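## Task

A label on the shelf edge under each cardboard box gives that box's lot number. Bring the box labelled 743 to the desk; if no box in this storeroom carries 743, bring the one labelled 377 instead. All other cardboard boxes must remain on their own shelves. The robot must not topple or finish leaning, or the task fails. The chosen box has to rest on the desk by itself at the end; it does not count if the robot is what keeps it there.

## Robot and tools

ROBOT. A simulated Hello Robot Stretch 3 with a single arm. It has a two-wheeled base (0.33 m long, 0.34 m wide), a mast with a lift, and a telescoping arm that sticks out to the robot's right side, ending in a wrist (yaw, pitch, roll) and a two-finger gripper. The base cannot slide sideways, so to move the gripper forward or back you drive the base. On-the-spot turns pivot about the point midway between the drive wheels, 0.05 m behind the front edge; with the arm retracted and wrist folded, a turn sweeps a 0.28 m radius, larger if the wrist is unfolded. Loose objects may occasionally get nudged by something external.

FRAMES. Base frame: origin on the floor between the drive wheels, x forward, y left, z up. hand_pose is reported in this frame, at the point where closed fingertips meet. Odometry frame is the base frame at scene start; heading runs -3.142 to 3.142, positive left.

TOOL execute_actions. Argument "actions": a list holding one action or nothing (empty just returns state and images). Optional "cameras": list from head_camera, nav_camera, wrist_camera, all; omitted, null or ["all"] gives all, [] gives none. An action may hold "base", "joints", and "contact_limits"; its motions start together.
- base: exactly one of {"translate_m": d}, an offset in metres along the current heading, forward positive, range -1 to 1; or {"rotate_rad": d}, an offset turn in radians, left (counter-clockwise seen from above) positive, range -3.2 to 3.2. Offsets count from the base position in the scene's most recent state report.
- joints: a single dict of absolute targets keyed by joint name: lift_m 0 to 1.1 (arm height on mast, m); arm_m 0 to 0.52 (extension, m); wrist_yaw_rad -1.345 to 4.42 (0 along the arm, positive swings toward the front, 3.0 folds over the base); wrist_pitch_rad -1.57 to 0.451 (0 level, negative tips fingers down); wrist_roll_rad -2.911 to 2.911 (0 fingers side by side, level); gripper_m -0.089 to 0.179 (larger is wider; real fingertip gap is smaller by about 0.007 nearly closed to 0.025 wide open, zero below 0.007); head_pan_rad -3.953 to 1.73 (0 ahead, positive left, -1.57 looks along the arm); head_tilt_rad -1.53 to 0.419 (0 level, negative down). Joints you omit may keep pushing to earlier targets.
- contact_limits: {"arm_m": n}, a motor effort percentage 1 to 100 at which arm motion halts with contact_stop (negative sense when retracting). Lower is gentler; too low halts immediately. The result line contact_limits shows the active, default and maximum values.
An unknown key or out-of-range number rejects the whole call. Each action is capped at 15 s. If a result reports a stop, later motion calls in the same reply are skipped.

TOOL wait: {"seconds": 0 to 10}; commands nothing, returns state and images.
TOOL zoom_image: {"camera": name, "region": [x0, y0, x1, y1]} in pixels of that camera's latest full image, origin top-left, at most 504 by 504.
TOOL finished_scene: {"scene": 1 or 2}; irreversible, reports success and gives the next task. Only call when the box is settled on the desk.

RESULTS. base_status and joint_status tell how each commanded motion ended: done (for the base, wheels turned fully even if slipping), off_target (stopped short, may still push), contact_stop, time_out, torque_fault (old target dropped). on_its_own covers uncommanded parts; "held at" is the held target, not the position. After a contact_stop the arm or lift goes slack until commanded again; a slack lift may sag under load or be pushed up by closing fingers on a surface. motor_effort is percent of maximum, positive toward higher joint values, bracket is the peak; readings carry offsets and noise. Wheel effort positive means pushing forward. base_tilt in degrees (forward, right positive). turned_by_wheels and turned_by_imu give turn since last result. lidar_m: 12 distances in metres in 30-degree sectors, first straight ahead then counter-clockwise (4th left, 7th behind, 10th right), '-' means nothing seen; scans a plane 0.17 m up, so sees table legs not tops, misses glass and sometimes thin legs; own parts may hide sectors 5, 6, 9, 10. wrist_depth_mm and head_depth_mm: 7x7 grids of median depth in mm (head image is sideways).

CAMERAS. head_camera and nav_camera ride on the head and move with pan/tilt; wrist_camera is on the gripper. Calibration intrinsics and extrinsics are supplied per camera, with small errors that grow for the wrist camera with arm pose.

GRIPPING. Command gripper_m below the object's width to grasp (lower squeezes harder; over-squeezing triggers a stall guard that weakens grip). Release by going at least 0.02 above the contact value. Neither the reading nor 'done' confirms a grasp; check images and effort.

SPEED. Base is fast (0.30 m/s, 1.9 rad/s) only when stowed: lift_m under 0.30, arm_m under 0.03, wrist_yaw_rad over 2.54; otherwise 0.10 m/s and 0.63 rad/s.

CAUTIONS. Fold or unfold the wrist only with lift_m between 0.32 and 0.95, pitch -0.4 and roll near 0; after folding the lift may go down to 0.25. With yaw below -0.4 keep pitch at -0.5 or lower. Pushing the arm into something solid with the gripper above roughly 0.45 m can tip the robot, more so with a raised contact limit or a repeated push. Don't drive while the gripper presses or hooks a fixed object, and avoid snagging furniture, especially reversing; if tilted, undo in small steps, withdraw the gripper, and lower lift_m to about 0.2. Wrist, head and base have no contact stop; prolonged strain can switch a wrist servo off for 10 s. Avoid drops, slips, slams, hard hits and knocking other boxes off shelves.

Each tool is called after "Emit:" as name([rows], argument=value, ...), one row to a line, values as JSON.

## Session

Emit:
execute_actions(actions=[])

Scene clock: 0.00 s.
base_odometry: x=+0.000 y=+0.000 heading=+0.000 (m, m, rad; odometry frame)
turned_by_wheels: +0.000 (rad since the last result)
turned_by_imu: +0.000 (rad since the last result)
base_tilt: forward=-1.5 right=+0.3 (deg)
lidar_m: 1.31 1.02 0.75 0.73 0.76 1.05 2.99 1.51 1.15 1.54 1.61 1.71
head_depth_mm: 1651 1414 1658 1678 1684 1688 1428 / 1665 1218 1253 1232 1254 1267 1350 / 1653 1450 1672 1691 1588 1576 1343 / 1691 1465 1687 1699 1691 1722 1684 / 1694 1482 1700 1708 1705 1734 1655 / 1705 1493 1704 1712 1744 1731 1661 / 1705 1485 1591 1732 1572 1620 1644
base_status: not commanded
joint_positions: lift_m=+0.549 arm_m=-0.002 wrist_yaw_rad=+2.983 wrist_pitch_rad=-0.577 wrist_roll_rad=+0.008 gripper_m=+0.037 head_pan_rad=+0.018 head_tilt_rad=+0.010
joint_status: not commanded
motor_effort: left_wheel=-1 right_wheel=+0 lift_m=+29 arm_m=+0 wrist_yaw_rad=+1 wrist_pitch_rad=+4 wrist_roll_rad=+0 gripper_m=+0 head_pan_rad=+1 head_tilt_rad=+1 (%)
hand_pose: x=+0.0106 y=+0.0557 z=+0.5281 quat_wxyz=(+0.255, +0.694, +0.146, +0.657) (m; base frame)
wrist_depth_mm: 671 - 730 749 791 836 867 / 749 - 813 832 866 913 - / 828 - 899 951 - - - / 874 851 883 879 878 903 917 / 758 746 - 778 783 798 783 / 684 684 - 693 703 700 693 / 617 630 - 633 626 636 624
pictures: head_camera (sideways: a quarter turn clockwise sets it upright), nav_camera (sideways: a quarter turn counterclockwise sets it upright), wrist_camera
camera_calibration (this result's frames):
head_camera: T_world_to_cam=[[-0.0149304, -0.043658, -0.998935, 1.32376], [-0.0544715, 0.997598, -0.0427854, 0.0595954], [0.998404, 0.0537747, -0.0172726, -0.0258901], [0, 0, 0, 1]] pos_world=[0.0488593, -0.000267221, 1.32446]
nav_camera: T_world_to_cam=[[-0.0294701, 0.00450114, 0.999556, -1.25887], [-0.00405991, -0.999982, 0.00438336, 0.0487643], [0.999557, -0.00392893, 0.0294879, -0.0859964], [0, 0, 0, 1]] pos_world=[0.0490571, 0.0540919, 1.26064]
wrist_camera: T_world_to_cam=[[0.98374, -0.178623, 0.0187197, -0.0209337], [-0.115924, -0.711111, -0.693457, 0.432083], [0.137179, 0.680011, -0.720255, 0.50139], [0, 0, 0, 1]] pos_world=[0.00190221, -0.0374302, 0.661151]
Images, in order (width x height): head_camera 896x504, nav_camera 672x504, wrist_camera 644x364.

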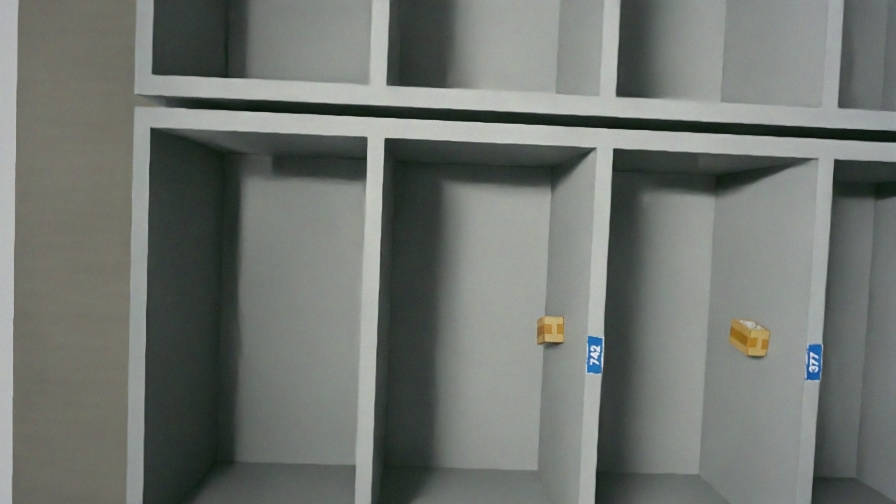

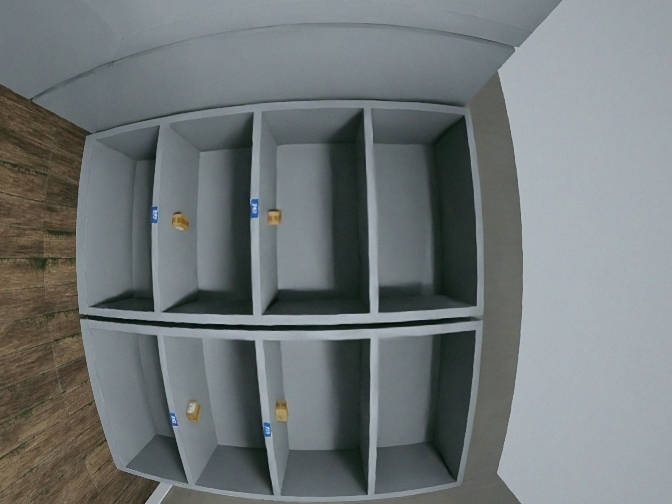

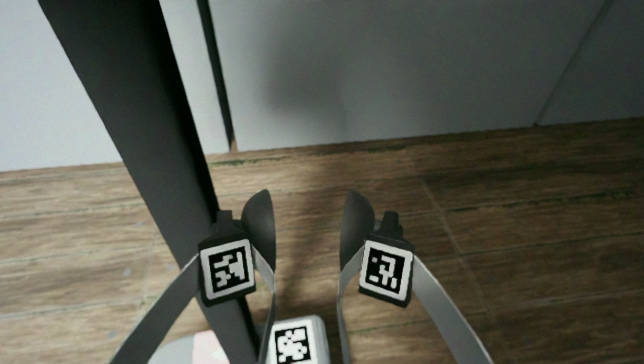

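Emit:
zoom_image(camera="nav_camera", region=[155, 390, 295, 450])

Emit:
zoom_image(camera="head_camera", region=[520, 290, 840, 400])

Region (155, 390, 295, 450) of nav_camera's 672x504 image, scaled by 3.600, with more detail than that image has; it fills the top 216 rows of this view, and the rest is white.

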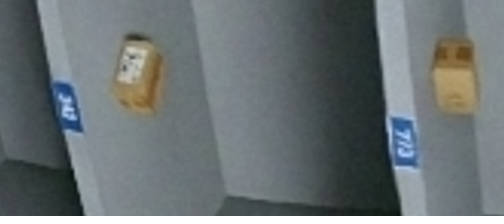

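Region (520, 290, 840, 400) of head_camera's 896x504 image, scaled by 1.575, with more detail than that image has; it fills the top 173 rows of this view, and the rest is white.

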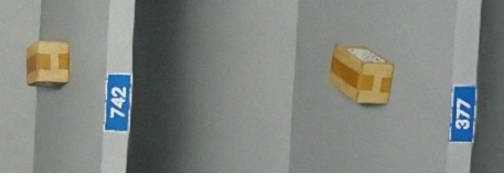

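Emit:
execute_actions([
  {"base": {"translate_m": -0.22}, "joints": {"lift_m": 0.28, "wrist_pitch_rad": -0.4, "head_pan_rad": -0.45, "head_tilt_rad": -0.3}},
], cameras=["head_camera", "nav_camera"])

Scene clock: 10.83 s.
base_odometry: x=-0.220 y=+0.000 heading=+0.000 (m, m, rad; odometry frame)
turned_by_wheels: +0.000 (rad since the last result)
turned_by_imu: +0.003 (rad since the last result)
base_tilt: forward=-1.6 right=+0.3 (deg)
lidar_m: 1.53 1.03 0.76 0.73 0.76 1.05 2.78 1.76 1.23 1.10 1.61 1.88
head_depth_mm: 1987 2046 2134 2203 2243 1833 1442 / 1632 1714 1867 2377 2241 1823 1430 / 1858 1943 2023 2111 2205 1812 1436 / 1785 1938 2047 2132 2194 1820 1427 / 1742 1839 1920 2073 2188 1790 1421 / 1672 1745 1562 1929 1688 1733 1409 / 1296 1414 1530 1871 1902 1725 1404
base_status: done
joint_positions: lift_m=+0.280 arm_m=-0.002 wrist_yaw_rad=+2.983 wrist_pitch_rad=-0.420 wrist_roll_rad=+0.008 gripper_m=+0.037 head_pan_rad=-0.443 head_tilt_rad=-0.297
joint_status: all done
motor_effort: left_wheel=-1(8) right_wheel=+1(6) lift_m=+20(25) arm_m=+0(0) wrist_yaw_rad=+0(0) wrist_pitch_rad=+7(7) wrist_roll_rad=+0(0) gripper_m=+1(1) head_pan_rad=-5(42) head_tilt_rad=-1(19) (%)
hand_pose: x=+0.0141 y=+0.0779 z=+0.2925 quat_wxyz=(+0.203, +0.703, +0.092, +0.675) (m; base frame)
wrist_depth_mm: 638 667 706 720 744 783 814 / 694 - 747 790 813 870 881 / 738 - 796 815 818 837 842 / 639 - 665 658 672 671 674 / 542 545 - 558 563 561 569 / 473 485 - 477 486 490 490 / - - - - 421 429 432
pictures: head_camera (sideways: a quarter turn clockwise sets it upright), nav_camera (sideways: a quarter turn counterclockwise sets it upright)
camera_calibration (this result's frames):
head_camera: T_world_to_cam=[[-0.304768, 0.0965359, -0.947522, 1.25821], [0.384442, 0.922673, -0.0296505, 0.0398033], [0.87139, -0.373304, -0.318313, 0.366739], [0, 0, 0, 1]] pos_world=[0.0485856, -0.0212823, 1.31009]
nav_camera: T_world_to_cam=[[0.249663, -0.112863, 0.961733, -1.21094], [-0.445944, -0.894996, 0.0107344, 0.0431945], [0.859536, -0.431559, -0.273778, 0.309628], [0, 0, 0, 1]] pos_world=[0.0554539, 0.0356106, 1.24891]
Images, in order (width x height): head_camera 896x504, nav_camera 672x504.

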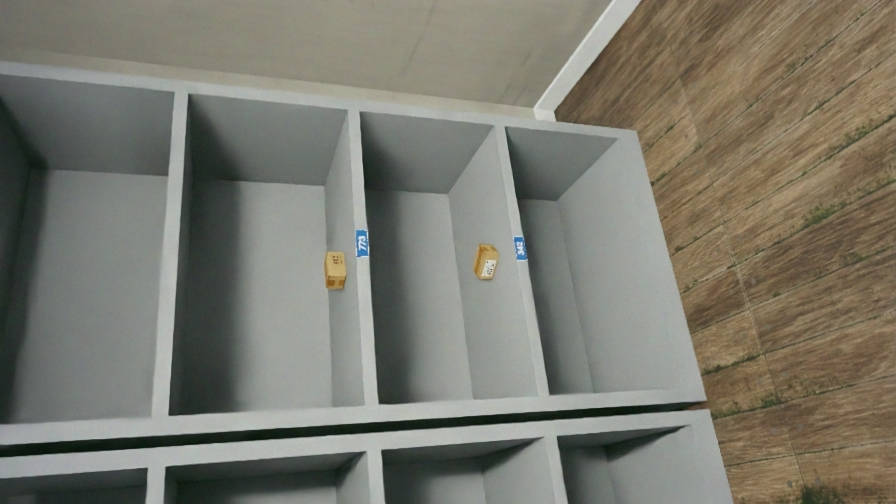

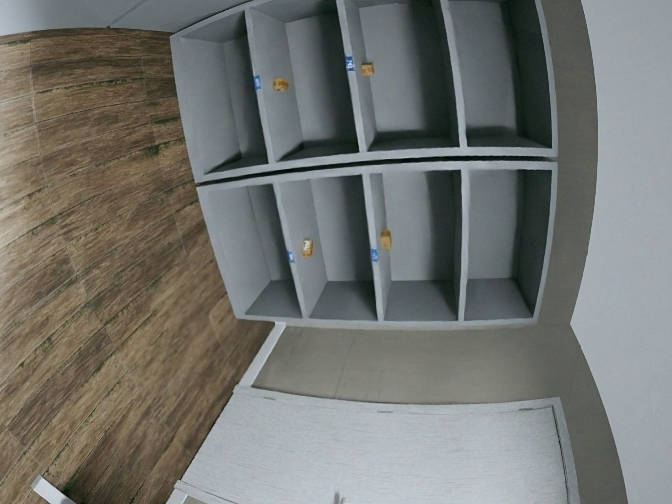

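Emit:
zoom_image(camera="head_camera", region=[315, 215, 545, 300])

Region (315, 215, 545, 300) of head_camera's 896x504 image, scaled by 2.191, with more detail than that image has; it fills the top 186 rows of this view, and the rest is white.

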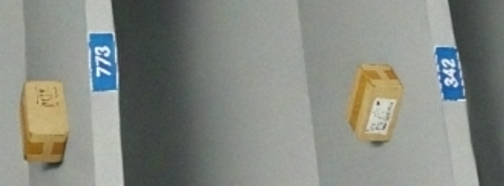

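Emit:
execute_actions([
  {"base": {"translate_m": -1.0}, "joints": {"head_pan_rad": -3.4, "head_tilt_rad": -0.5}},
], cameras=["head_camera", "nav_camera"])

Scene clock: 28.63 s.
base_odometry: x=-1.220 y=+0.000 heading=+0.000 (m, m, rad; odometry frame)
turned_by_wheels: +0.000 (rad since the last result)
turned_by_imu: +0.009 (rad since the last result)
base_tilt: forward=-1.5 right=+0.3 (deg)
lidar_m: 2.53 1.04 0.77 0.75 0.78 1.83 1.78 1.85 1.15 0.92 1.05 2.22
head_depth_mm: 1604 1767 1997 2221 1902 1508 1251 / 1568 1732 1934 2199 1899 1504 1238 / 1540 1687 1881 2121 1874 1491 1244 / 1506 1663 1842 2039 1871 1490 1250 / 1474 1613 1793 1994 1870 1496 1253 / 1451 1584 1753 1948 1878 1495 1240 / 1423 1552 1710 1913 1875 1491 1234
base_status: done
joint_positions: lift_m=+0.280 arm_m=-0.002 wrist_yaw_rad=+2.983 wrist_pitch_rad=-0.420 wrist_roll_rad=+0.008 gripper_m=+0.037 head_pan_rad=-3.393 head_tilt_rad=-0.494
joint_status: all done
motor_effort: left_wheel=-2(13) right_wheel=+1(8) lift_m=+20(20) arm_m=+0(0) wrist_yaw_rad=+0(0) wrist_pitch_rad=+6(7) wrist_roll_rad=+0(0) gripper_m=+1(1) head_pan_rad=-4(57) head_tilt_rad=-2(15) (%)
hand_pose: x=+0.0141 y=+0.0780 z=+0.2927 quat_wxyz=(+0.202, +0.704, +0.092, +0.675) (m; base frame)
wrist_depth_mm: 657 681 697 747 754 779 826 / 706 - 769 802 828 860 912 / 749 - 798 809 819 843 844 / 647 - 660 661 663 673 682 / 539 539 - 556 565 563 565 / 474 486 - 480 485 487 492 / - - - - 418 430 431
pictures: head_camera (sideways: a quarter turn clockwise sets it upright), nav_camera (sideways: a quarter turn counterclockwise sets it upright)
camera_calibration (this result's frames):
head_camera: T_world_to_cam=[[0.491278, -0.0813809, -0.867193, 1.14854], [-0.197088, -0.980189, -0.0196683, 0.0303485], [-0.848412, 0.180575, -0.497584, 0.610516], [0, 0, 0, 1]] pos_world=[-0.0403007, 0.012972, 1.30038]
nav_camera: T_world_to_cam=[[-0.443785, 0.108796, 0.889505, -1.11244], [0.265056, 0.964127, 0.014317, 0.0341964], [-0.856038, 0.242122, -0.456701, 0.558144], [0, 0, 0, 1]] pos_world=[-0.0249555, -0.0470802, 1.24394]
Images, in order (width x height): head_camera 896x504, nav_camera 672x504.

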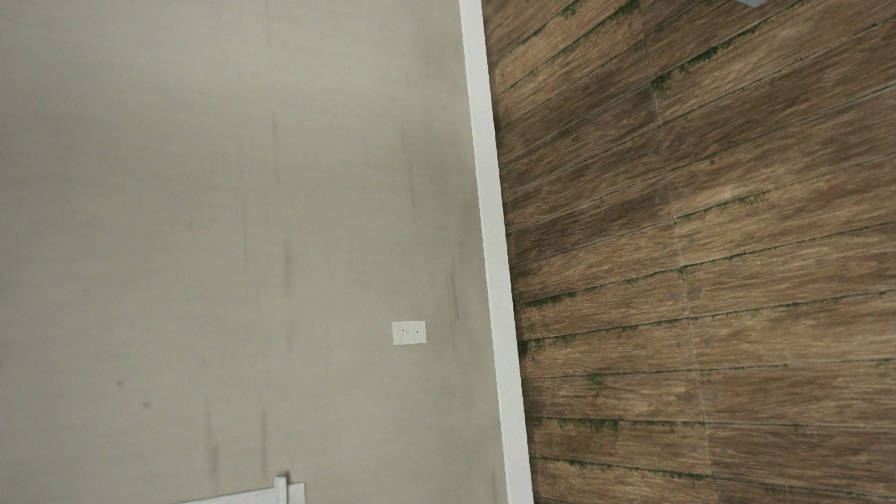

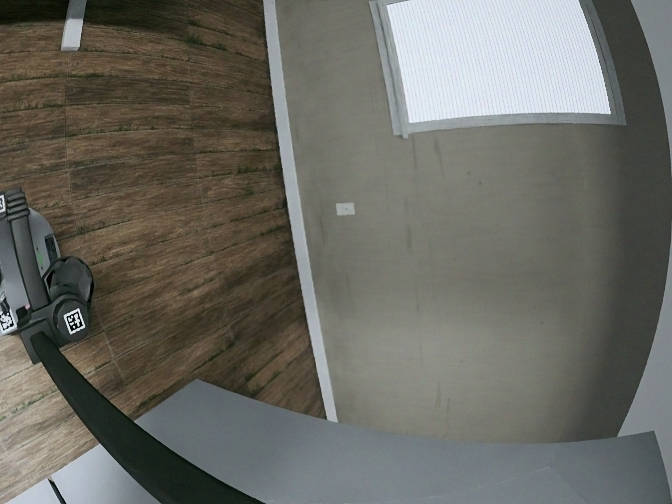

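Emit:
execute_actions([
  {"base": {"rotate_rad": -0.37}},
], cameras=[])

Emit:
execute_actions([
  {"base": {"translate_m": -1.0}, "joints": {"head_pan_rad": -3.9, "head_tilt_rad": -0.6}},
], cameras=["nav_camera"])

Scene clock: 34.97 s.
base_odometry: x=-1.220 y=+0.000 heading=-0.370 (m, m, rad; odometry frame)
turned_by_wheels: -0.370 (rad since the last result)
turned_by_imu: -0.371 (rad since the last result)
base_tilt: forward=-1.6 right=+0.3 (deg)
lidar_m: 2.53 1.78 0.92 0.75 0.75 0.83 1.79 1.78 1.89 1.15 0.92 1.37
head_depth_mm: 776 826 875 938 1018 1100 1172 / 1939 949 1001 1077 1174 1285 1251 / 1883 2073 2337 2526 1806 1454 1239 / 1770 1928 2189 2318 1877 1498 1243 / 1647 1835 2020 2203 1865 1490 1237 / 1561 1713 1870 2074 1862 1478 1238 / 1501 1601 1753 1919 1860 1483 1229
base_status: done
joint_positions: lift_m=+0.280 arm_m=-0.002 wrist_yaw_rad=+2.983 wrist_pitch_rad=-0.420 wrist_roll_rad=+0.008 gripper_m=+0.037 head_pan_rad=-3.393 head_tilt_rad=-0.494
joint_status: not commanded
motor_effort: left_wheel=+2(10) right_wheel=-2(9) lift_m=+20(19) arm_m=+0(0) wrist_yaw_rad=+1(0) wrist_pitch_rad=+6(6) wrist_roll_rad=+0(0) gripper_m=+1(0) head_pan_rad=-4(4) head_tilt_rad=-2(1) (%)
hand_pose: x=+0.0141 y=+0.0780 z=+0.2927 quat_wxyz=(+0.202, +0.704, +0.092, +0.675) (m; base frame)
wrist_depth_mm: 573 668 735 820 - - - / 612 - 796 899 - - - / 661 - 793 815 823 836 851 / 632 - 659 663 666 677 687 / 539 538 - 550 572 562 569 / 470 488 - 474 487 488 496 / - - - - 426 425 431
pictures: none
No camera images: the call's "cameras" was empty. Leave "cameras" out to get every camera's image.

Scene clock: 39.97 s.
base_odometry: x=-2.152 y=+0.362 heading=-0.370 (m, m, rad; odometry frame)
turned_by_wheels: +0.000 (rad since the last result)
turned_by_imu: +0.008 (rad since the last result)
base_tilt: forward=-1.6 right=+0.3 (deg)
lidar_m: 3.29 0.97 0.50 0.45 1.88 1.01 0.84 0.83 0.92 1.47 1.54 1.85
head_depth_mm: - - - - - - 1163 / 1630 1788 - - - - - / 1663 1858 2101 2163 1686 1390 - / 1450 1624 1849 2018 1681 1388 1184 / 1212 1350 1498 1699 1704 1402 1189 / 1065 1162 1269 1408 1548 1396 1185 / 939 1021 1096 1197 1315 1340 1177
base_status: done
joint_positions: lift_m=+0.280 arm_m=-0.002 wrist_yaw_rad=+2.983 wrist_pitch_rad=-0.420 wrist_roll_rad=+0.008 gripper_m=+0.037 head_pan_rad=-3.893 head_tilt_rad=-0.593
joint_status: all done
motor_effort: left_wheel=+1(9) right_wheel=-1(12) lift_m=+20(20) arm_m=+0(0) wrist_yaw_rad=-1(0) wrist_pitch_rad=+6(7) wrist_roll_rad=+0(0) gripper_m=+0(0) head_pan_rad=-4(43) head_tilt_rad=-4(13) (%)
hand_pose: x=+0.0141 y=+0.0780 z=+0.2927 quat_wxyz=(+0.202, +0.704, +0.091, +0.675) (m; base frame)
wrist_depth_mm: - - 666 475 546 655 804 / - - 768 523 613 739 937 / 780 - 756 581 688 794 835 / 630 - 657 628 670 681 685 / 542 543 - 552 563 571 567 / 472 481 - 478 490 486 489 / - - - - 424 428 430
pictures: nav_camera (sideways: a quarter turn counterclockwise sets it upright)
camera_calibration (this result's frames):
nav_camera: T_world_to_cam=[[-0.399676, 0.366536, 0.840185, -1.04839], [0.693767, 0.720023, 0.0159105, 0.0295086], [-0.599121, 0.589252, -0.542067, 0.66765], [0, 0, 0, 1]] pos_world=[-0.0394859, -0.0303878, 1.24228]
Images, in order (width x height): nav_camera 672x504.

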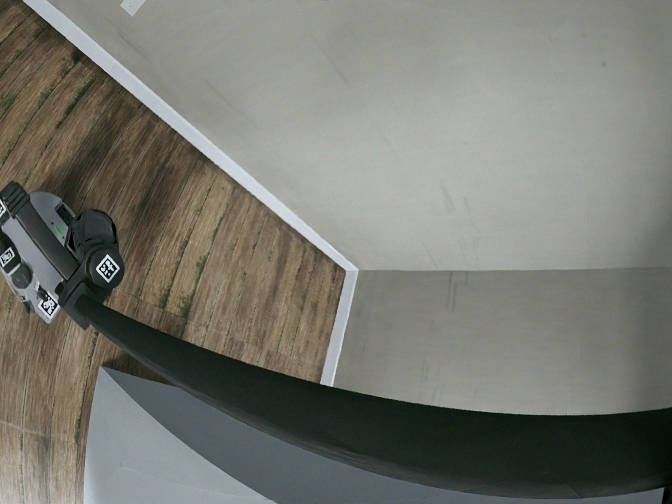

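Emit:
execute_actions([
  {"base": {"rotate_rad": 2.2}, "joints": {"head_pan_rad": -0.5, "head_tilt_rad": -0.7}},
], cameras=["nav_camera"])

Scene clock: 45.40 s.
base_odometry: x=-2.152 y=+0.362 heading=+1.830 (m, m, rad; odometry frame)
turned_by_wheels: +2.200 (rad since the last result)
turned_by_imu: +2.210 (rad since the last result)
base_tilt: forward=-1.6 right=+0.3 (deg)
lidar_m: 1.59 0.95 0.83 0.83 0.98 1.76 1.54 1.60 3.50 0.78 0.46 0.45
head_depth_mm: 342 386 452 542 682 922 1143 / 404 428 467 539 656 870 1120 / 543 585 637 697 766 925 1106 / 1576 1786 1994 1796 1490 1300 1139 / 1575 1783 2064 1892 1556 1315 1141 / 1562 1751 2021 1888 1558 1315 1134 / 1522 1714 1960 1890 1550 1314 1138
base_status: done
joint_positions: lift_m=+0.280 arm_m=-0.002 wrist_yaw_rad=+2.983 wrist_pitch_rad=-0.420 wrist_roll_rad=+0.008 gripper_m=+0.037 head_pan_rad=-0.507 head_tilt_rad=-0.692
joint_status: all done
motor_effort: left_wheel=-3(11) right_wheel=+3(13) lift_m=+20(20) arm_m=+0(0) wrist_yaw_rad=+0(0) wrist_pitch_rad=+6(7) wrist_roll_rad=+0(0) gripper_m=+1(1) head_pan_rad=+4(57) head_tilt_rad=-2(13) (%)
hand_pose: x=+0.0141 y=+0.0780 z=+0.2927 quat_wxyz=(+0.202, +0.704, +0.091, +0.675) (m; base frame)
wrist_depth_mm: 884 837 824 796 777 744 735 / 900 - 875 846 836 815 788 / 792 - 804 828 832 839 824 / 637 - 652 658 657 678 688 / 541 548 - 554 570 570 571 / 470 483 - 481 483 488 492 / - - - - 425 430 432
pictures: nav_camera (sideways: a quarter turn counterclockwise sets it upright)
camera_calibration (this result's frames):
nav_camera: T_world_to_cam=[[0.546708, -0.297953, 0.782518, -0.978982], [-0.497506, -0.867287, 0.0173533, 0.0348992], [0.673497, -0.398794, -0.622387, 0.764379], [0, 0, 0, 1]] pos_world=[0.0377735, 0.0434062, 1.2412]
Images, in order (width x height): nav_camera 672x504.

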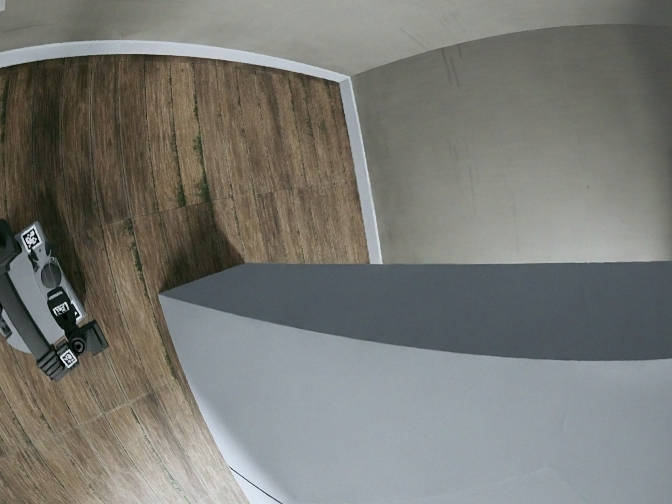

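Emit:
execute_actions([
  {"base": {"translate_m": 1.0}, "joints": {"head_pan_rad": -1.75, "head_tilt_rad": -0.4}},
], cameras=["head_camera", "nav_camera"])

Scene clock: 53.27 s.
base_odometry: x=-2.409 y=+1.328 heading=+1.830 (m, m, rad; odometry frame)
turned_by_wheels: +0.000 (rad since the last result)
turned_by_imu: -0.006 (rad since the last result)
base_tilt: forward=-1.5 right=+0.3 (deg)
lidar_m: 0.92 0.63 0.55 0.55 0.64 1.14 2.54 0.54 0.49 1.77 1.05 0.91
head_depth_mm: 898 1163 1045 472 509 566 641 / 1834 1243 1255 1398 1199 931 679 / 3493 3782 - 2825 2061 1617 1317 / 3623 3901 - 2942 2090 1621 1302 / 3301 3506 3729 2931 2080 1603 1300 / 2314 2402 2577 2605 2044 1600 1305 / 1777 1825 1912 2018 1925 1598 1299
base_status: done
joint_positions: lift_m=+0.280 arm_m=-0.002 wrist_yaw_rad=+2.983 wrist_pitch_rad=-0.420 wrist_roll_rad=+0.008 gripper_m=+0.037 head_pan_rad=-1.743 head_tilt_rad=-0.408
joint_status: all done
motor_effort: left_wheel=-2(8) right_wheel=+1(12) lift_m=+20(20) arm_m=+0(0) wrist_yaw_rad=+1(1) wrist_pitch_rad=+6(6) wrist_roll_rad=+0(0) gripper_m=+1(1) head_pan_rad=-5(57) head_tilt_rad=+3(21) (%)
hand_pose: x=+0.0141 y=+0.0780 z=+0.2927 quat_wxyz=(+0.202, +0.704, +0.091, +0.675) (m; base frame)
wrist_depth_mm: 598 568 555 537 527 512 503 / 656 - 610 590 577 563 542 / 687 - 666 646 623 611 599 / 638 - 668 661 652 647 625 / 545 543 - 554 572 563 564 / 469 484 - 477 484 486 493 / - - - - 422 427 431
pictures: head_camera (sideways: a quarter turn clockwise sets it upright), nav_camera (sideways: a quarter turn counterclockwise sets it upright)
camera_calibration (this result's frames):
head_camera: T_world_to_cam=[[0.0291766, 0.42125, -0.906475, 1.2026], [0.992401, -0.120656, -0.0241279, 0.0289009], [-0.119535, -0.898883, -0.42157, 0.507158], [0, 0, 0, 1]] pos_world=[-0.00314574, -0.0472308, 1.30462]
nav_camera: T_world_to_cam=[[-0.0599657, -0.374338, 0.925351, -1.16155], [-0.981897, 0.188979, 0.0128188, 0.0437518], [-0.179671, -0.907831, -0.378894, 0.452768], [0, 0, 0, 1]] pos_world=[0.0546557, -0.0320441, 1.24583]
Images, in order (width x height): head_camera 896x504, nav_camera 672x504.

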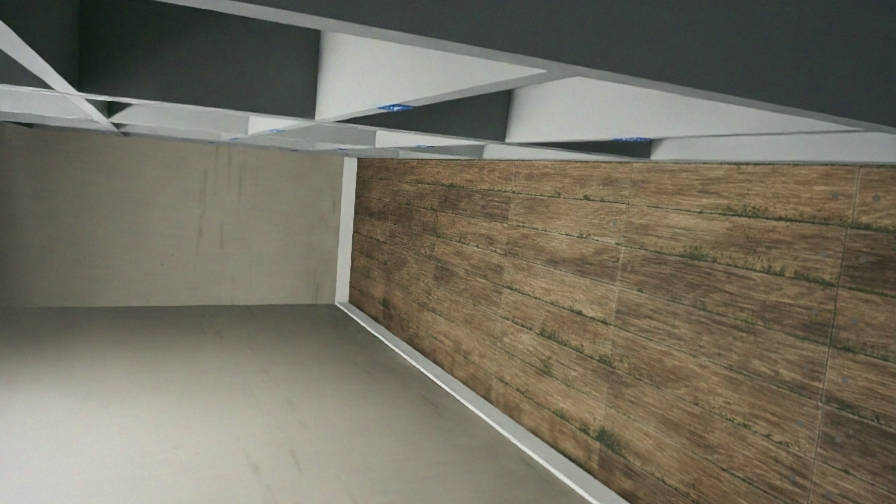

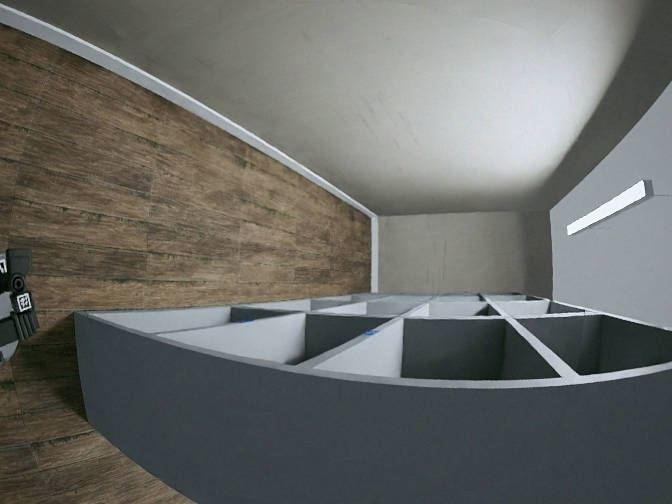

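Emit:
execute_actions([
  {"base": {"rotate_rad": -1.345}},
], cameras=[])

Emit:
execute_actions([
  {"base": {"translate_m": 1.0}, "joints": {"head_pan_rad": -1.95, "head_tilt_rad": -0.6}},
], cameras=["head_camera", "nav_camera"])

Scene clock: 59.70 s.
base_odometry: x=-2.409 y=+1.328 heading=+0.485 (m, m, rad; odometry frame)
turned_by_wheels: -1.345 (rad since the last result)
turned_by_imu: -1.350 (rad since the last result)
base_tilt: forward=-1.6 right=+0.3 (deg)
lidar_m: 1.32 0.95 0.92 0.79 0.57 0.55 0.57 0.77 2.00 0.69 0.50 0.49
head_depth_mm: 2299 2470 2620 2822 2106 1622 1331 / 2384 2566 2748 2883 2105 1623 1318 / 2459 2693 2879 2991 2083 1624 1318 / 2587 2790 2872 2790 2080 1619 1320 / 2650 2872 2818 2941 2054 1613 1310 / 2721 2951 3202 2879 2068 1607 1304 / 2914 3177 3178 2738 783 824 881
base_status: done
joint_positions: lift_m=+0.280 arm_m=-0.002 wrist_yaw_rad=+2.983 wrist_pitch_rad=-0.420 wrist_roll_rad=+0.008 gripper_m=+0.037 head_pan_rad=-1.743 head_tilt_rad=-0.408
joint_status: not commanded
motor_effort: left_wheel=+2(12) right_wheel=-3(9) lift_m=+20(20) arm_m=+0(1) wrist_yaw_rad=+1(0) wrist_pitch_rad=+6(6) wrist_roll_rad=+0(0) gripper_m=+0(0) head_pan_rad=-4(5) head_tilt_rad=+2(4) (%)
hand_pose: x=+0.0141 y=+0.0780 z=+0.2927 quat_wxyz=(+0.202, +0.704, +0.091, +0.675) (m; base frame)
wrist_depth_mm: - 719 906 909 852 782 735 / 512 - 943 945 895 850 782 / 539 - 808 820 825 840 812 / 561 - 655 658 662 670 675 / 534 545 - 550 574 558 572 / 474 484 - 480 478 486 490 / - - - - 422 426 432
pictures: none
No camera images: the call's "cameras" was empty. Leave "cameras" out to get every camera's image.

Scene clock: 64.80 s.
base_odometry: x=-1.524 y=+1.795 heading=+0.485 (m, m, rad; odometry frame)
turned_by_wheels: +0.000 (rad since the last result)
turned_by_imu: -0.006 (rad since the last result)
base_tilt: forward=-1.6 right=+0.3 (deg)
lidar_m: 0.63 0.45 0.43 0.44 0.60 1.42 1.47 0.69 1.03 0.75 0.80 1.87
head_depth_mm: 814 910 716 1154 1007 1169 1145 / 828 911 711 1168 1003 1251 1148 / 849 922 706 1178 1006 1251 1165 / 854 944 705 1193 987 1280 1167 / 870 959 702 1216 1002 1273 1186 / 886 962 699 1217 992 1305 1178 / 866 910 698 1023 987 1158 1180
base_status: done
joint_positions: lift_m=+0.280 arm_m=-0.002 wrist_yaw_rad=+2.983 wrist_pitch_rad=-0.419 wrist_roll_rad=+0.008 gripper_m=+0.037 head_pan_rad=-1.943 head_tilt_rad=-0.593
joint_status: all done
motor_effort: left_wheel=+2(13) right_wheel=-3(7) lift_m=+20(20) arm_m=+0(0) wrist_yaw_rad=+0(1) wrist_pitch_rad=+6(6) wrist_roll_rad=+0(0) gripper_m=+0(1) head_pan_rad=-3(26) head_tilt_rad=-3(18) (%)
hand_pose: x=+0.0141 y=+0.0780 z=+0.2927 quat_wxyz=(+0.202, +0.704, +0.091, +0.675) (m; base frame)
wrist_depth_mm: 621 522 494 452 420 392 364 / 695 - 545 498 453 420 391 / 747 - 597 545 495 450 417 / 638 - 631 584 533 496 450 / 541 540 - 554 559 530 483 / 468 482 - 478 482 489 492 / - - - - 422 427 434
pictures: head_camera (sideways: a quarter turn clockwise sets it upright), nav_camera (sideways: a quarter turn counterclockwise sets it upright)
camera_calibration (this result's frames):
head_camera: T_world_to_cam=[[0.170069, 0.555107, -0.814207, 1.08141], [0.949938, -0.312107, -0.014367, 0.0164478], [-0.262094, -0.771003, -0.580397, 0.714683], [0, 0, 0, 1]] pos_world=[-0.0122232, -0.0441399, 1.29552]
nav_camera: T_world_to_cam=[[-0.192432, -0.506879, 0.840264, -1.04976], [-0.925742, 0.377822, 0.0159083, 0.0393906], [-0.325533, -0.774806, -0.541944, 0.665821], [0, 0, 0, 1]] pos_world=[0.0512051, -0.0311006, 1.24228]
Images, in order (width x height): head_camera 896x504, nav_camera 672x504.

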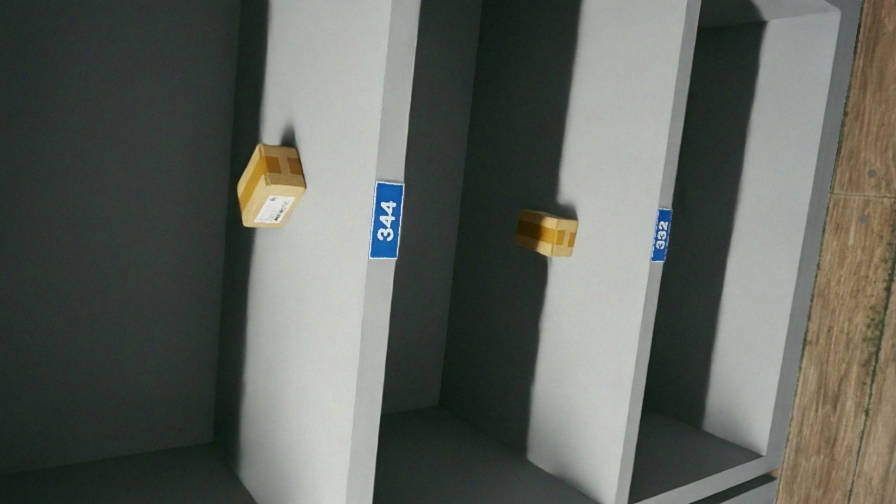

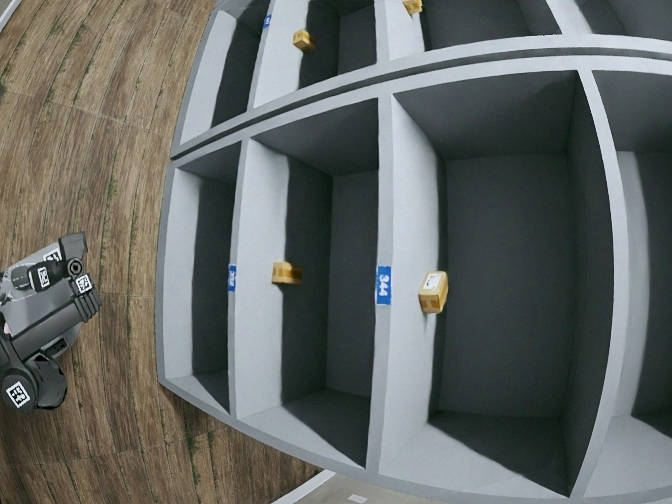

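Emit:
execute_actions([
  {"base": {"rotate_rad": -0.495}, "joints": {"head_pan_rad": -0.42, "head_tilt_rad": -0.3}},
], cameras=["head_camera"])

Scene clock: 68.10 s.
base_odometry: x=-1.524 y=+1.795 heading=-0.010 (m, m, rad; odometry frame)
turned_by_wheels: -0.495 (rad since the last result)
turned_by_imu: -0.497 (rad since the last result)
base_tilt: forward=-1.6 right=+0.3 (deg)
lidar_m: 1.66 0.61 0.45 0.43 0.45 0.61 1.43 1.48 0.69 1.04 0.75 1.48
head_depth_mm: 1293 1338 1389 951 1320 860 903 / 1396 1488 1559 1153 1447 1149 1342 / 1332 1426 1515 1639 1450 1621 1374 / 1329 1386 1478 1610 1731 1719 1418 / 2080 2201 2331 2437 2276 1777 1414 / 2764 2966 3154 3244 2403 1772 1405 / 2730 2858 3047 3238 2386 1758 1401
base_status: done
joint_positions: lift_m=+0.280 arm_m=-0.002 wrist_yaw_rad=+2.983 wrist_pitch_rad=-0.419 wrist_roll_rad=+0.008 gripper_m=+0.037 head_pan_rad=-0.427 head_tilt_rad=-0.310
joint_status: all done
motor_effort: left_wheel=+2(11) right_wheel=-3(12) lift_m=+20(20) arm_m=+0(0) wrist_yaw_rad=-1(1) wrist_pitch_rad=+6(6) wrist_roll_rad=+0(0) gripper_m=+1(0) head_pan_rad=+5(58) head_tilt_rad=+3(22) (%)
hand_pose: x=+0.0141 y=+0.0780 z=+0.2927 quat_wxyz=(+0.202, +0.704, +0.091, +0.675) (m; base frame)
wrist_depth_mm: - 410 422 444 461 486 506 / 420 - 463 481 505 532 554 / 459 - 507 530 559 586 623 / 496 - 541 565 608 624 656 / 522 536 - 551 569 567 568 / 470 483 - 482 485 488 490 / - - - - 423 429 432
pictures: head_camera (sideways: a quarter turn clockwise sets it upright)
camera_calibration (this result's frames):
head_camera: T_world_to_cam=[[-0.316966, 0.0966213, -0.943502, 1.25303], [0.369581, 0.928744, -0.0290494, 0.0391109], [0.873466, -0.357908, -0.33009, 0.382053], [0, 0, 0, 1]] pos_world=[0.0490039, -0.0206537, 1.30949]
Images, in order (width x height): head_camera 896x504.

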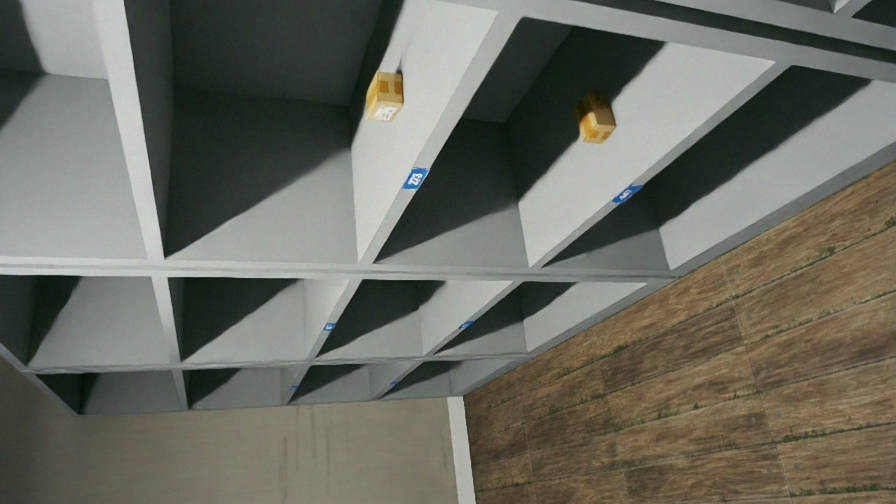

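Emit:
zoom_image(camera="head_camera", region=[385, 155, 445, 205])

Emit:
zoom_image(camera="head_camera", region=[600, 170, 660, 220])

Emit:
zoom_image(camera="head_camera", region=[310, 310, 350, 345])

Region (385, 155, 445, 205) of head_camera's 896x504 image, scaled by 8.400, with more detail than that image has.

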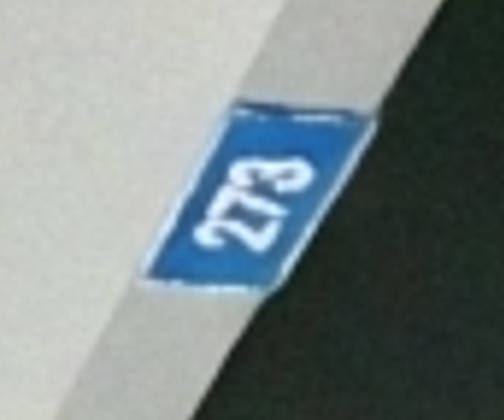

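Region (600, 170, 660, 220) of head_camera's 896x504 image, scaled by 8.400, with more detail than that image has.

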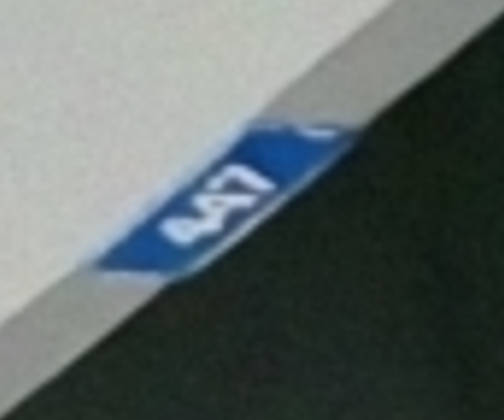

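Region (310, 310, 350, 345) of head_camera's 896x504 image, scaled by 12.600, with more detail than that image has; it fills the top 441 rows of this view, and the rest is white.

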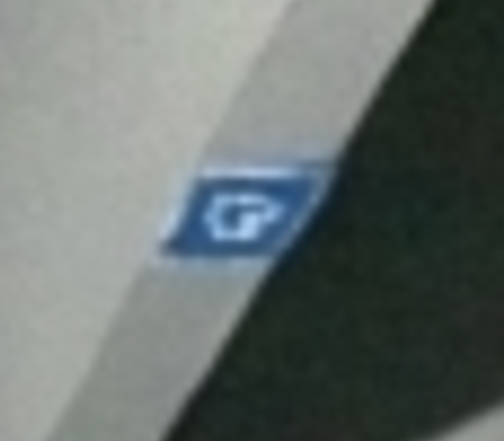

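Unit 2 holds 273 and 447. I'll move forward to read the next labels.

Emit:
execute_actions([
  {"base": {"translate_m": 1.0}},
], cameras=["head_camera", "nav_camera"])

Scene clock: 75.30 s.
base_odometry: x=-0.524 y=+1.785 heading=-0.010 (m, m, rad; odometry frame)
turned_by_wheels: +0.000 (rad since the last result)
turned_by_imu: -0.006 (rad since the last result)
base_tilt: forward=-1.5 right=+0.3 (deg)
lidar_m: 1.71 0.61 0.45 0.43 0.45 0.61 1.67 1.47 0.73 1.03 0.71 1.46
head_depth_mm: 1275 1326 1400 948 1402 1073 885 / 1326 1448 1522 1123 1454 1114 1344 / 1279 1364 1465 1583 1445 1633 1376 / 1254 1342 1430 1548 1655 1728 1405 / 2012 2155 2273 2368 2282 1777 1408 / 1986 2117 2251 2368 2410 1766 1406 / 1895 2012 2152 2292 2381 1762 1392
base_status: done
joint_positions: lift_m=+0.280 arm_m=-0.002 wrist_yaw_rad=+2.983 wrist_pitch_rad=-0.419 wrist_roll_rad=+0.008 gripper_m=+0.037 head_pan_rad=-0.427 head_tilt_rad=-0.309
joint_status: not commanded
motor_effort: left_wheel=+2(12) right_wheel=-2(8) lift_m=+20(20) arm_m=+0(0) wrist_yaw_rad=+0(0) wrist_pitch_rad=+6(5) wrist_roll_rad=+0(0) gripper_m=+0(1) head_pan_rad=+5(4) head_tilt_rad=+3(4) (%)
hand_pose: x=+0.0141 y=+0.0780 z=+0.2927 quat_wxyz=(+0.202, +0.704, +0.091, +0.675) (m; base frame)
wrist_depth_mm: - 408 422 440 465 487 507 / 424 - 458 478 509 536 562 / 457 - 502 534 556 596 635 / 498 - 542 573 611 631 652 / 526 534 - 554 570 564 576 / 469 488 - 482 481 485 490 / - - - - 420 426 431
pictures: head_camera (sideways: a quarter turn clockwise sets it upright), nav_camera (sideways: a quarter turn counterclockwise sets it upright)
camera_calibration (this result's frames):
head_camera: T_world_to_cam=[[-0.316444, 0.0963561, -0.943705, 1.25329], [0.369527, 0.928765, -0.0290793, 0.0391501], [0.873678, -0.357926, -0.329508, 0.381294], [0, 0, 0, 1]] pos_world=[0.0490012, -0.0206485, 1.30952]
nav_camera: T_world_to_cam=[[0.26176, -0.113622, 0.958422, -1.20669], [-0.431657, -0.901971, 0.0109629, 0.04281], [0.863223, -0.416579, -0.285145, 0.324399], [0, 0, 0, 1]] pos_world=[0.0543132, 0.0366453, 1.24855]
Images, in order (width x height): head_camera 896x504, nav_camera 672x504.

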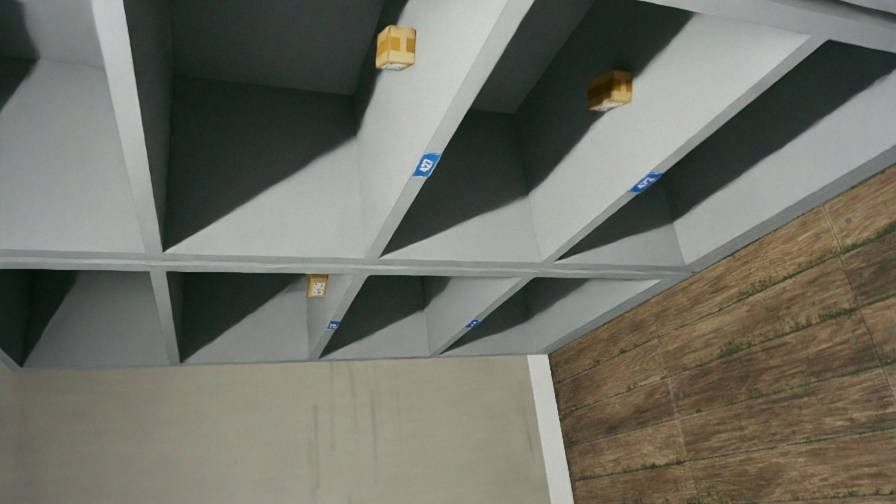

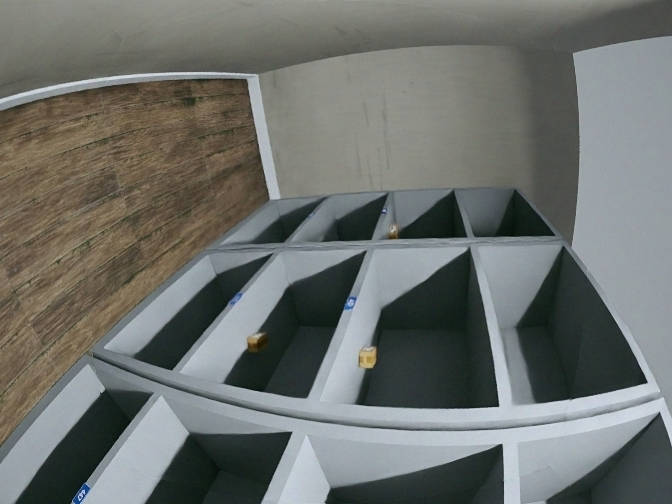

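Emit:
zoom_image(camera="head_camera", region=[395, 140, 455, 190])

Emit:
zoom_image(camera="head_camera", region=[615, 158, 675, 208])

Emit:
zoom_image(camera="head_camera", region=[312, 308, 352, 343])

Emit:
zoom_image(camera="head_camera", region=[452, 306, 492, 341])

Region (395, 140, 455, 190) of head_camera's 896x504 image, scaled by 8.400, with more detail than that image has.

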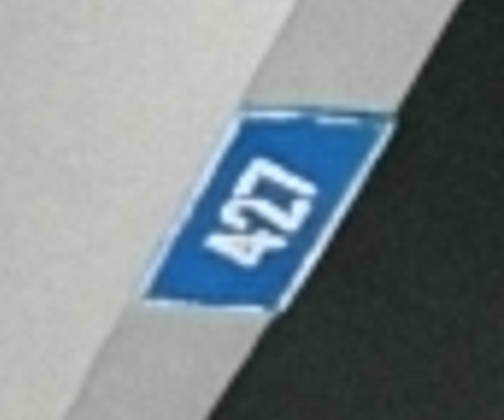

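Region (615, 158, 675, 208) of head_camera's 896x504 image, scaled by 8.400, with more detail than that image has.

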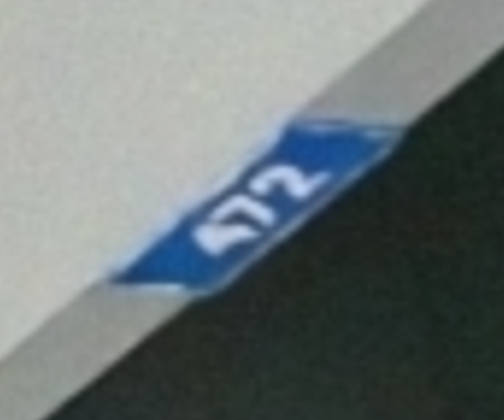

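Region (312, 308, 352, 343) of head_camera's 896x504 image, scaled by 12.600, with more detail than that image has; it fills the top 441 rows of this view, and the rest is white.

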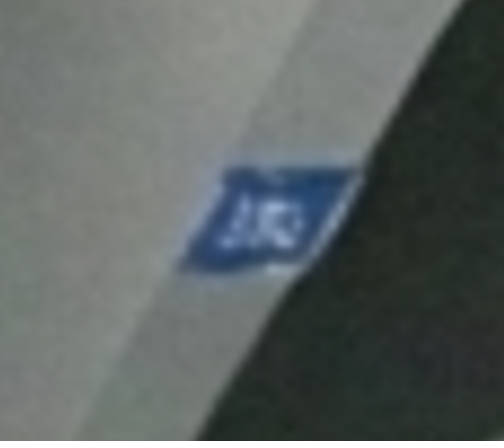

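Region (452, 306, 492, 341) of head_camera's 896x504 image, scaled by 12.600, with more detail than that image has; it fills the top 441 rows of this view, and the rest is white.

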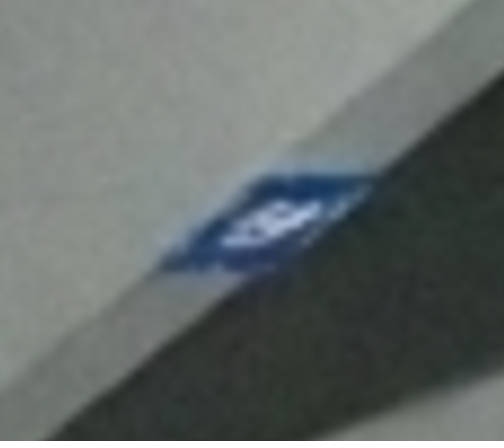

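Emit:
execute_actions([
  {"base": {"translate_m": 0.7}},
], cameras=["head_camera", "nav_camera"])

Scene clock: 83.20 s.
base_odometry: x=+0.176 y=+1.778 heading=-0.010 (m, m, rad; odometry frame)
turned_by_wheels: +0.000 (rad since the last result)
turned_by_imu: -0.004 (rad since the last result)
base_tilt: forward=-1.5 right=+0.3 (deg)
lidar_m: 1.63 0.63 0.45 0.44 0.45 0.62 1.65 1.28 0.61 0.74 0.92 0.86
head_depth_mm: 717 741 783 820 914 1000 933 / 1482 1481 1557 934 959 1009 1105 / 1506 1606 1705 1835 1438 1617 1373 / 1449 1550 1632 1793 1899 1714 1409 / 1431 1519 1610 1732 1886 1796 1416 / 1376 1457 1542 1657 1798 1757 1405 / 1323 1397 1487 1602 1705 1758 1396
base_status: done
joint_positions: lift_m=+0.280 arm_m=-0.002 wrist_yaw_rad=+2.983 wrist_pitch_rad=-0.419 wrist_roll_rad=+0.008 gripper_m=+0.037 head_pan_rad=-0.427 head_tilt_rad=-0.309
joint_status: not commanded
motor_effort: left_wheel=+1(13) right_wheel=-2(8) lift_m=+20(20) arm_m=-1(0) wrist_yaw_rad=+0(0) wrist_pitch_rad=+6(6) wrist_roll_rad=+0(0) gripper_m=+1(0) head_pan_rad=+5(4) head_tilt_rad=+4(3) (%)
hand_pose: x=+0.0141 y=+0.0780 z=+0.2927 quat_wxyz=(+0.202, +0.704, +0.091, +0.675) (m; base frame)
wrist_depth_mm: - 418 425 449 472 489 516 / 424 - 463 487 508 547 575 / 465 - 513 536 565 604 637 / 502 - 551 576 619 644 669 / 527 537 - 552 567 568 568 / 472 484 - 477 480 486 490 / - - - - 424 429 432
pictures: head_camera (sideways: a quarter turn clockwise sets it upright), nav_camera (sideways: a quarter turn counterclockwise sets it upright)
camera_calibration (this result's frames):
head_camera: T_world_to_cam=[[-0.316373, 0.0963187, -0.943733, 1.25333], [0.369516, 0.928769, -0.0290834, 0.0391555], [0.873708, -0.357926, -0.329428, 0.38119], [0, 0, 0, 1]] pos_world=[0.0490009, -0.0206476, 1.30952]
nav_camera: T_world_to_cam=[[0.261687, -0.113584, 0.958446, -1.20672], [-0.431646, -0.901977, 0.0109613, 0.042812], [0.863251, -0.416577, -0.285064, 0.324294], [0, 0, 0, 1]] pos_world=[0.0543168, 0.0366441, 1.24855]
Images, in order (width x height): head_camera 896x504, nav_camera 672x504.

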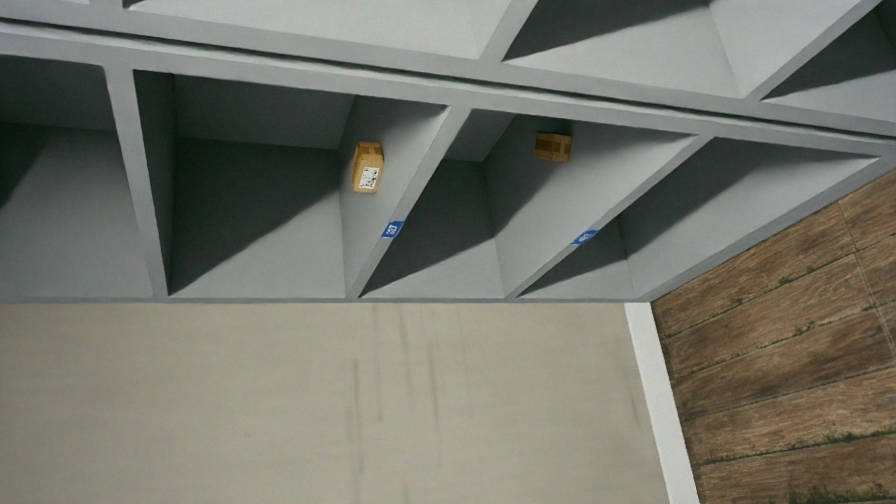

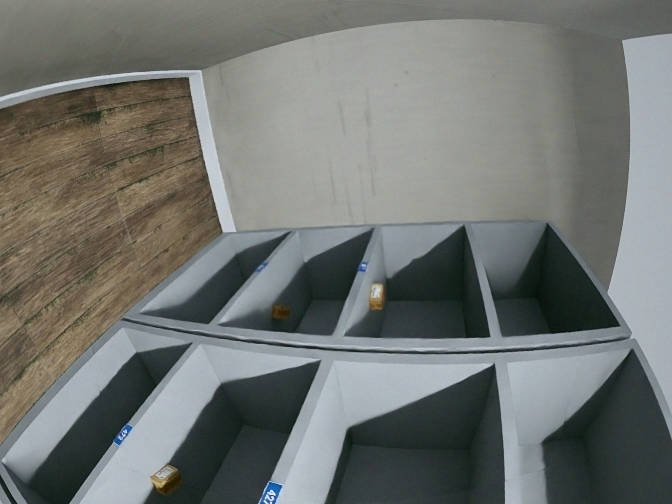

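Emit:
zoom_image(camera="head_camera", region=[367, 208, 417, 250])

Emit:
zoom_image(camera="head_camera", region=[560, 216, 610, 258])

Region (367, 208, 417, 250) of head_camera's 896x504 image, scaled by 10.080, with more detail than that image has; it fills the top 423 rows of this view, and the rest is white.

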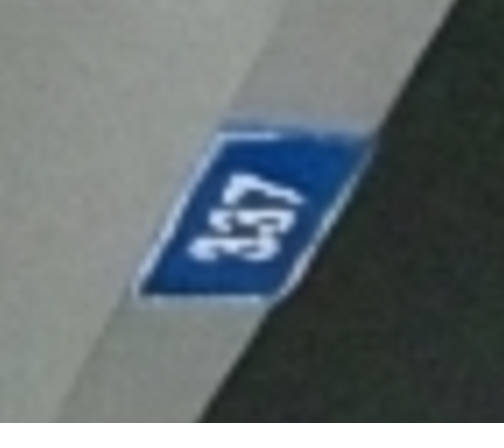

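Region (560, 216, 610, 258) of head_camera's 896x504 image, scaled by 10.080, with more detail than that image has; it fills the top 423 rows of this view, and the rest is white.

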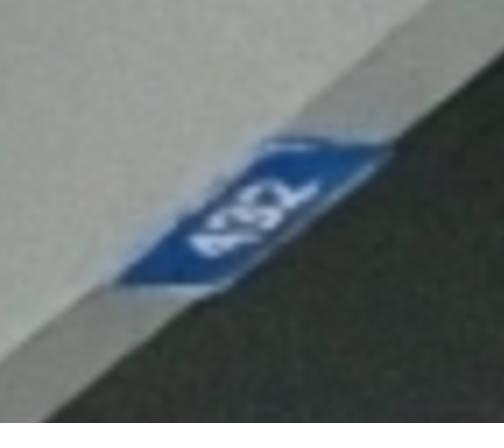

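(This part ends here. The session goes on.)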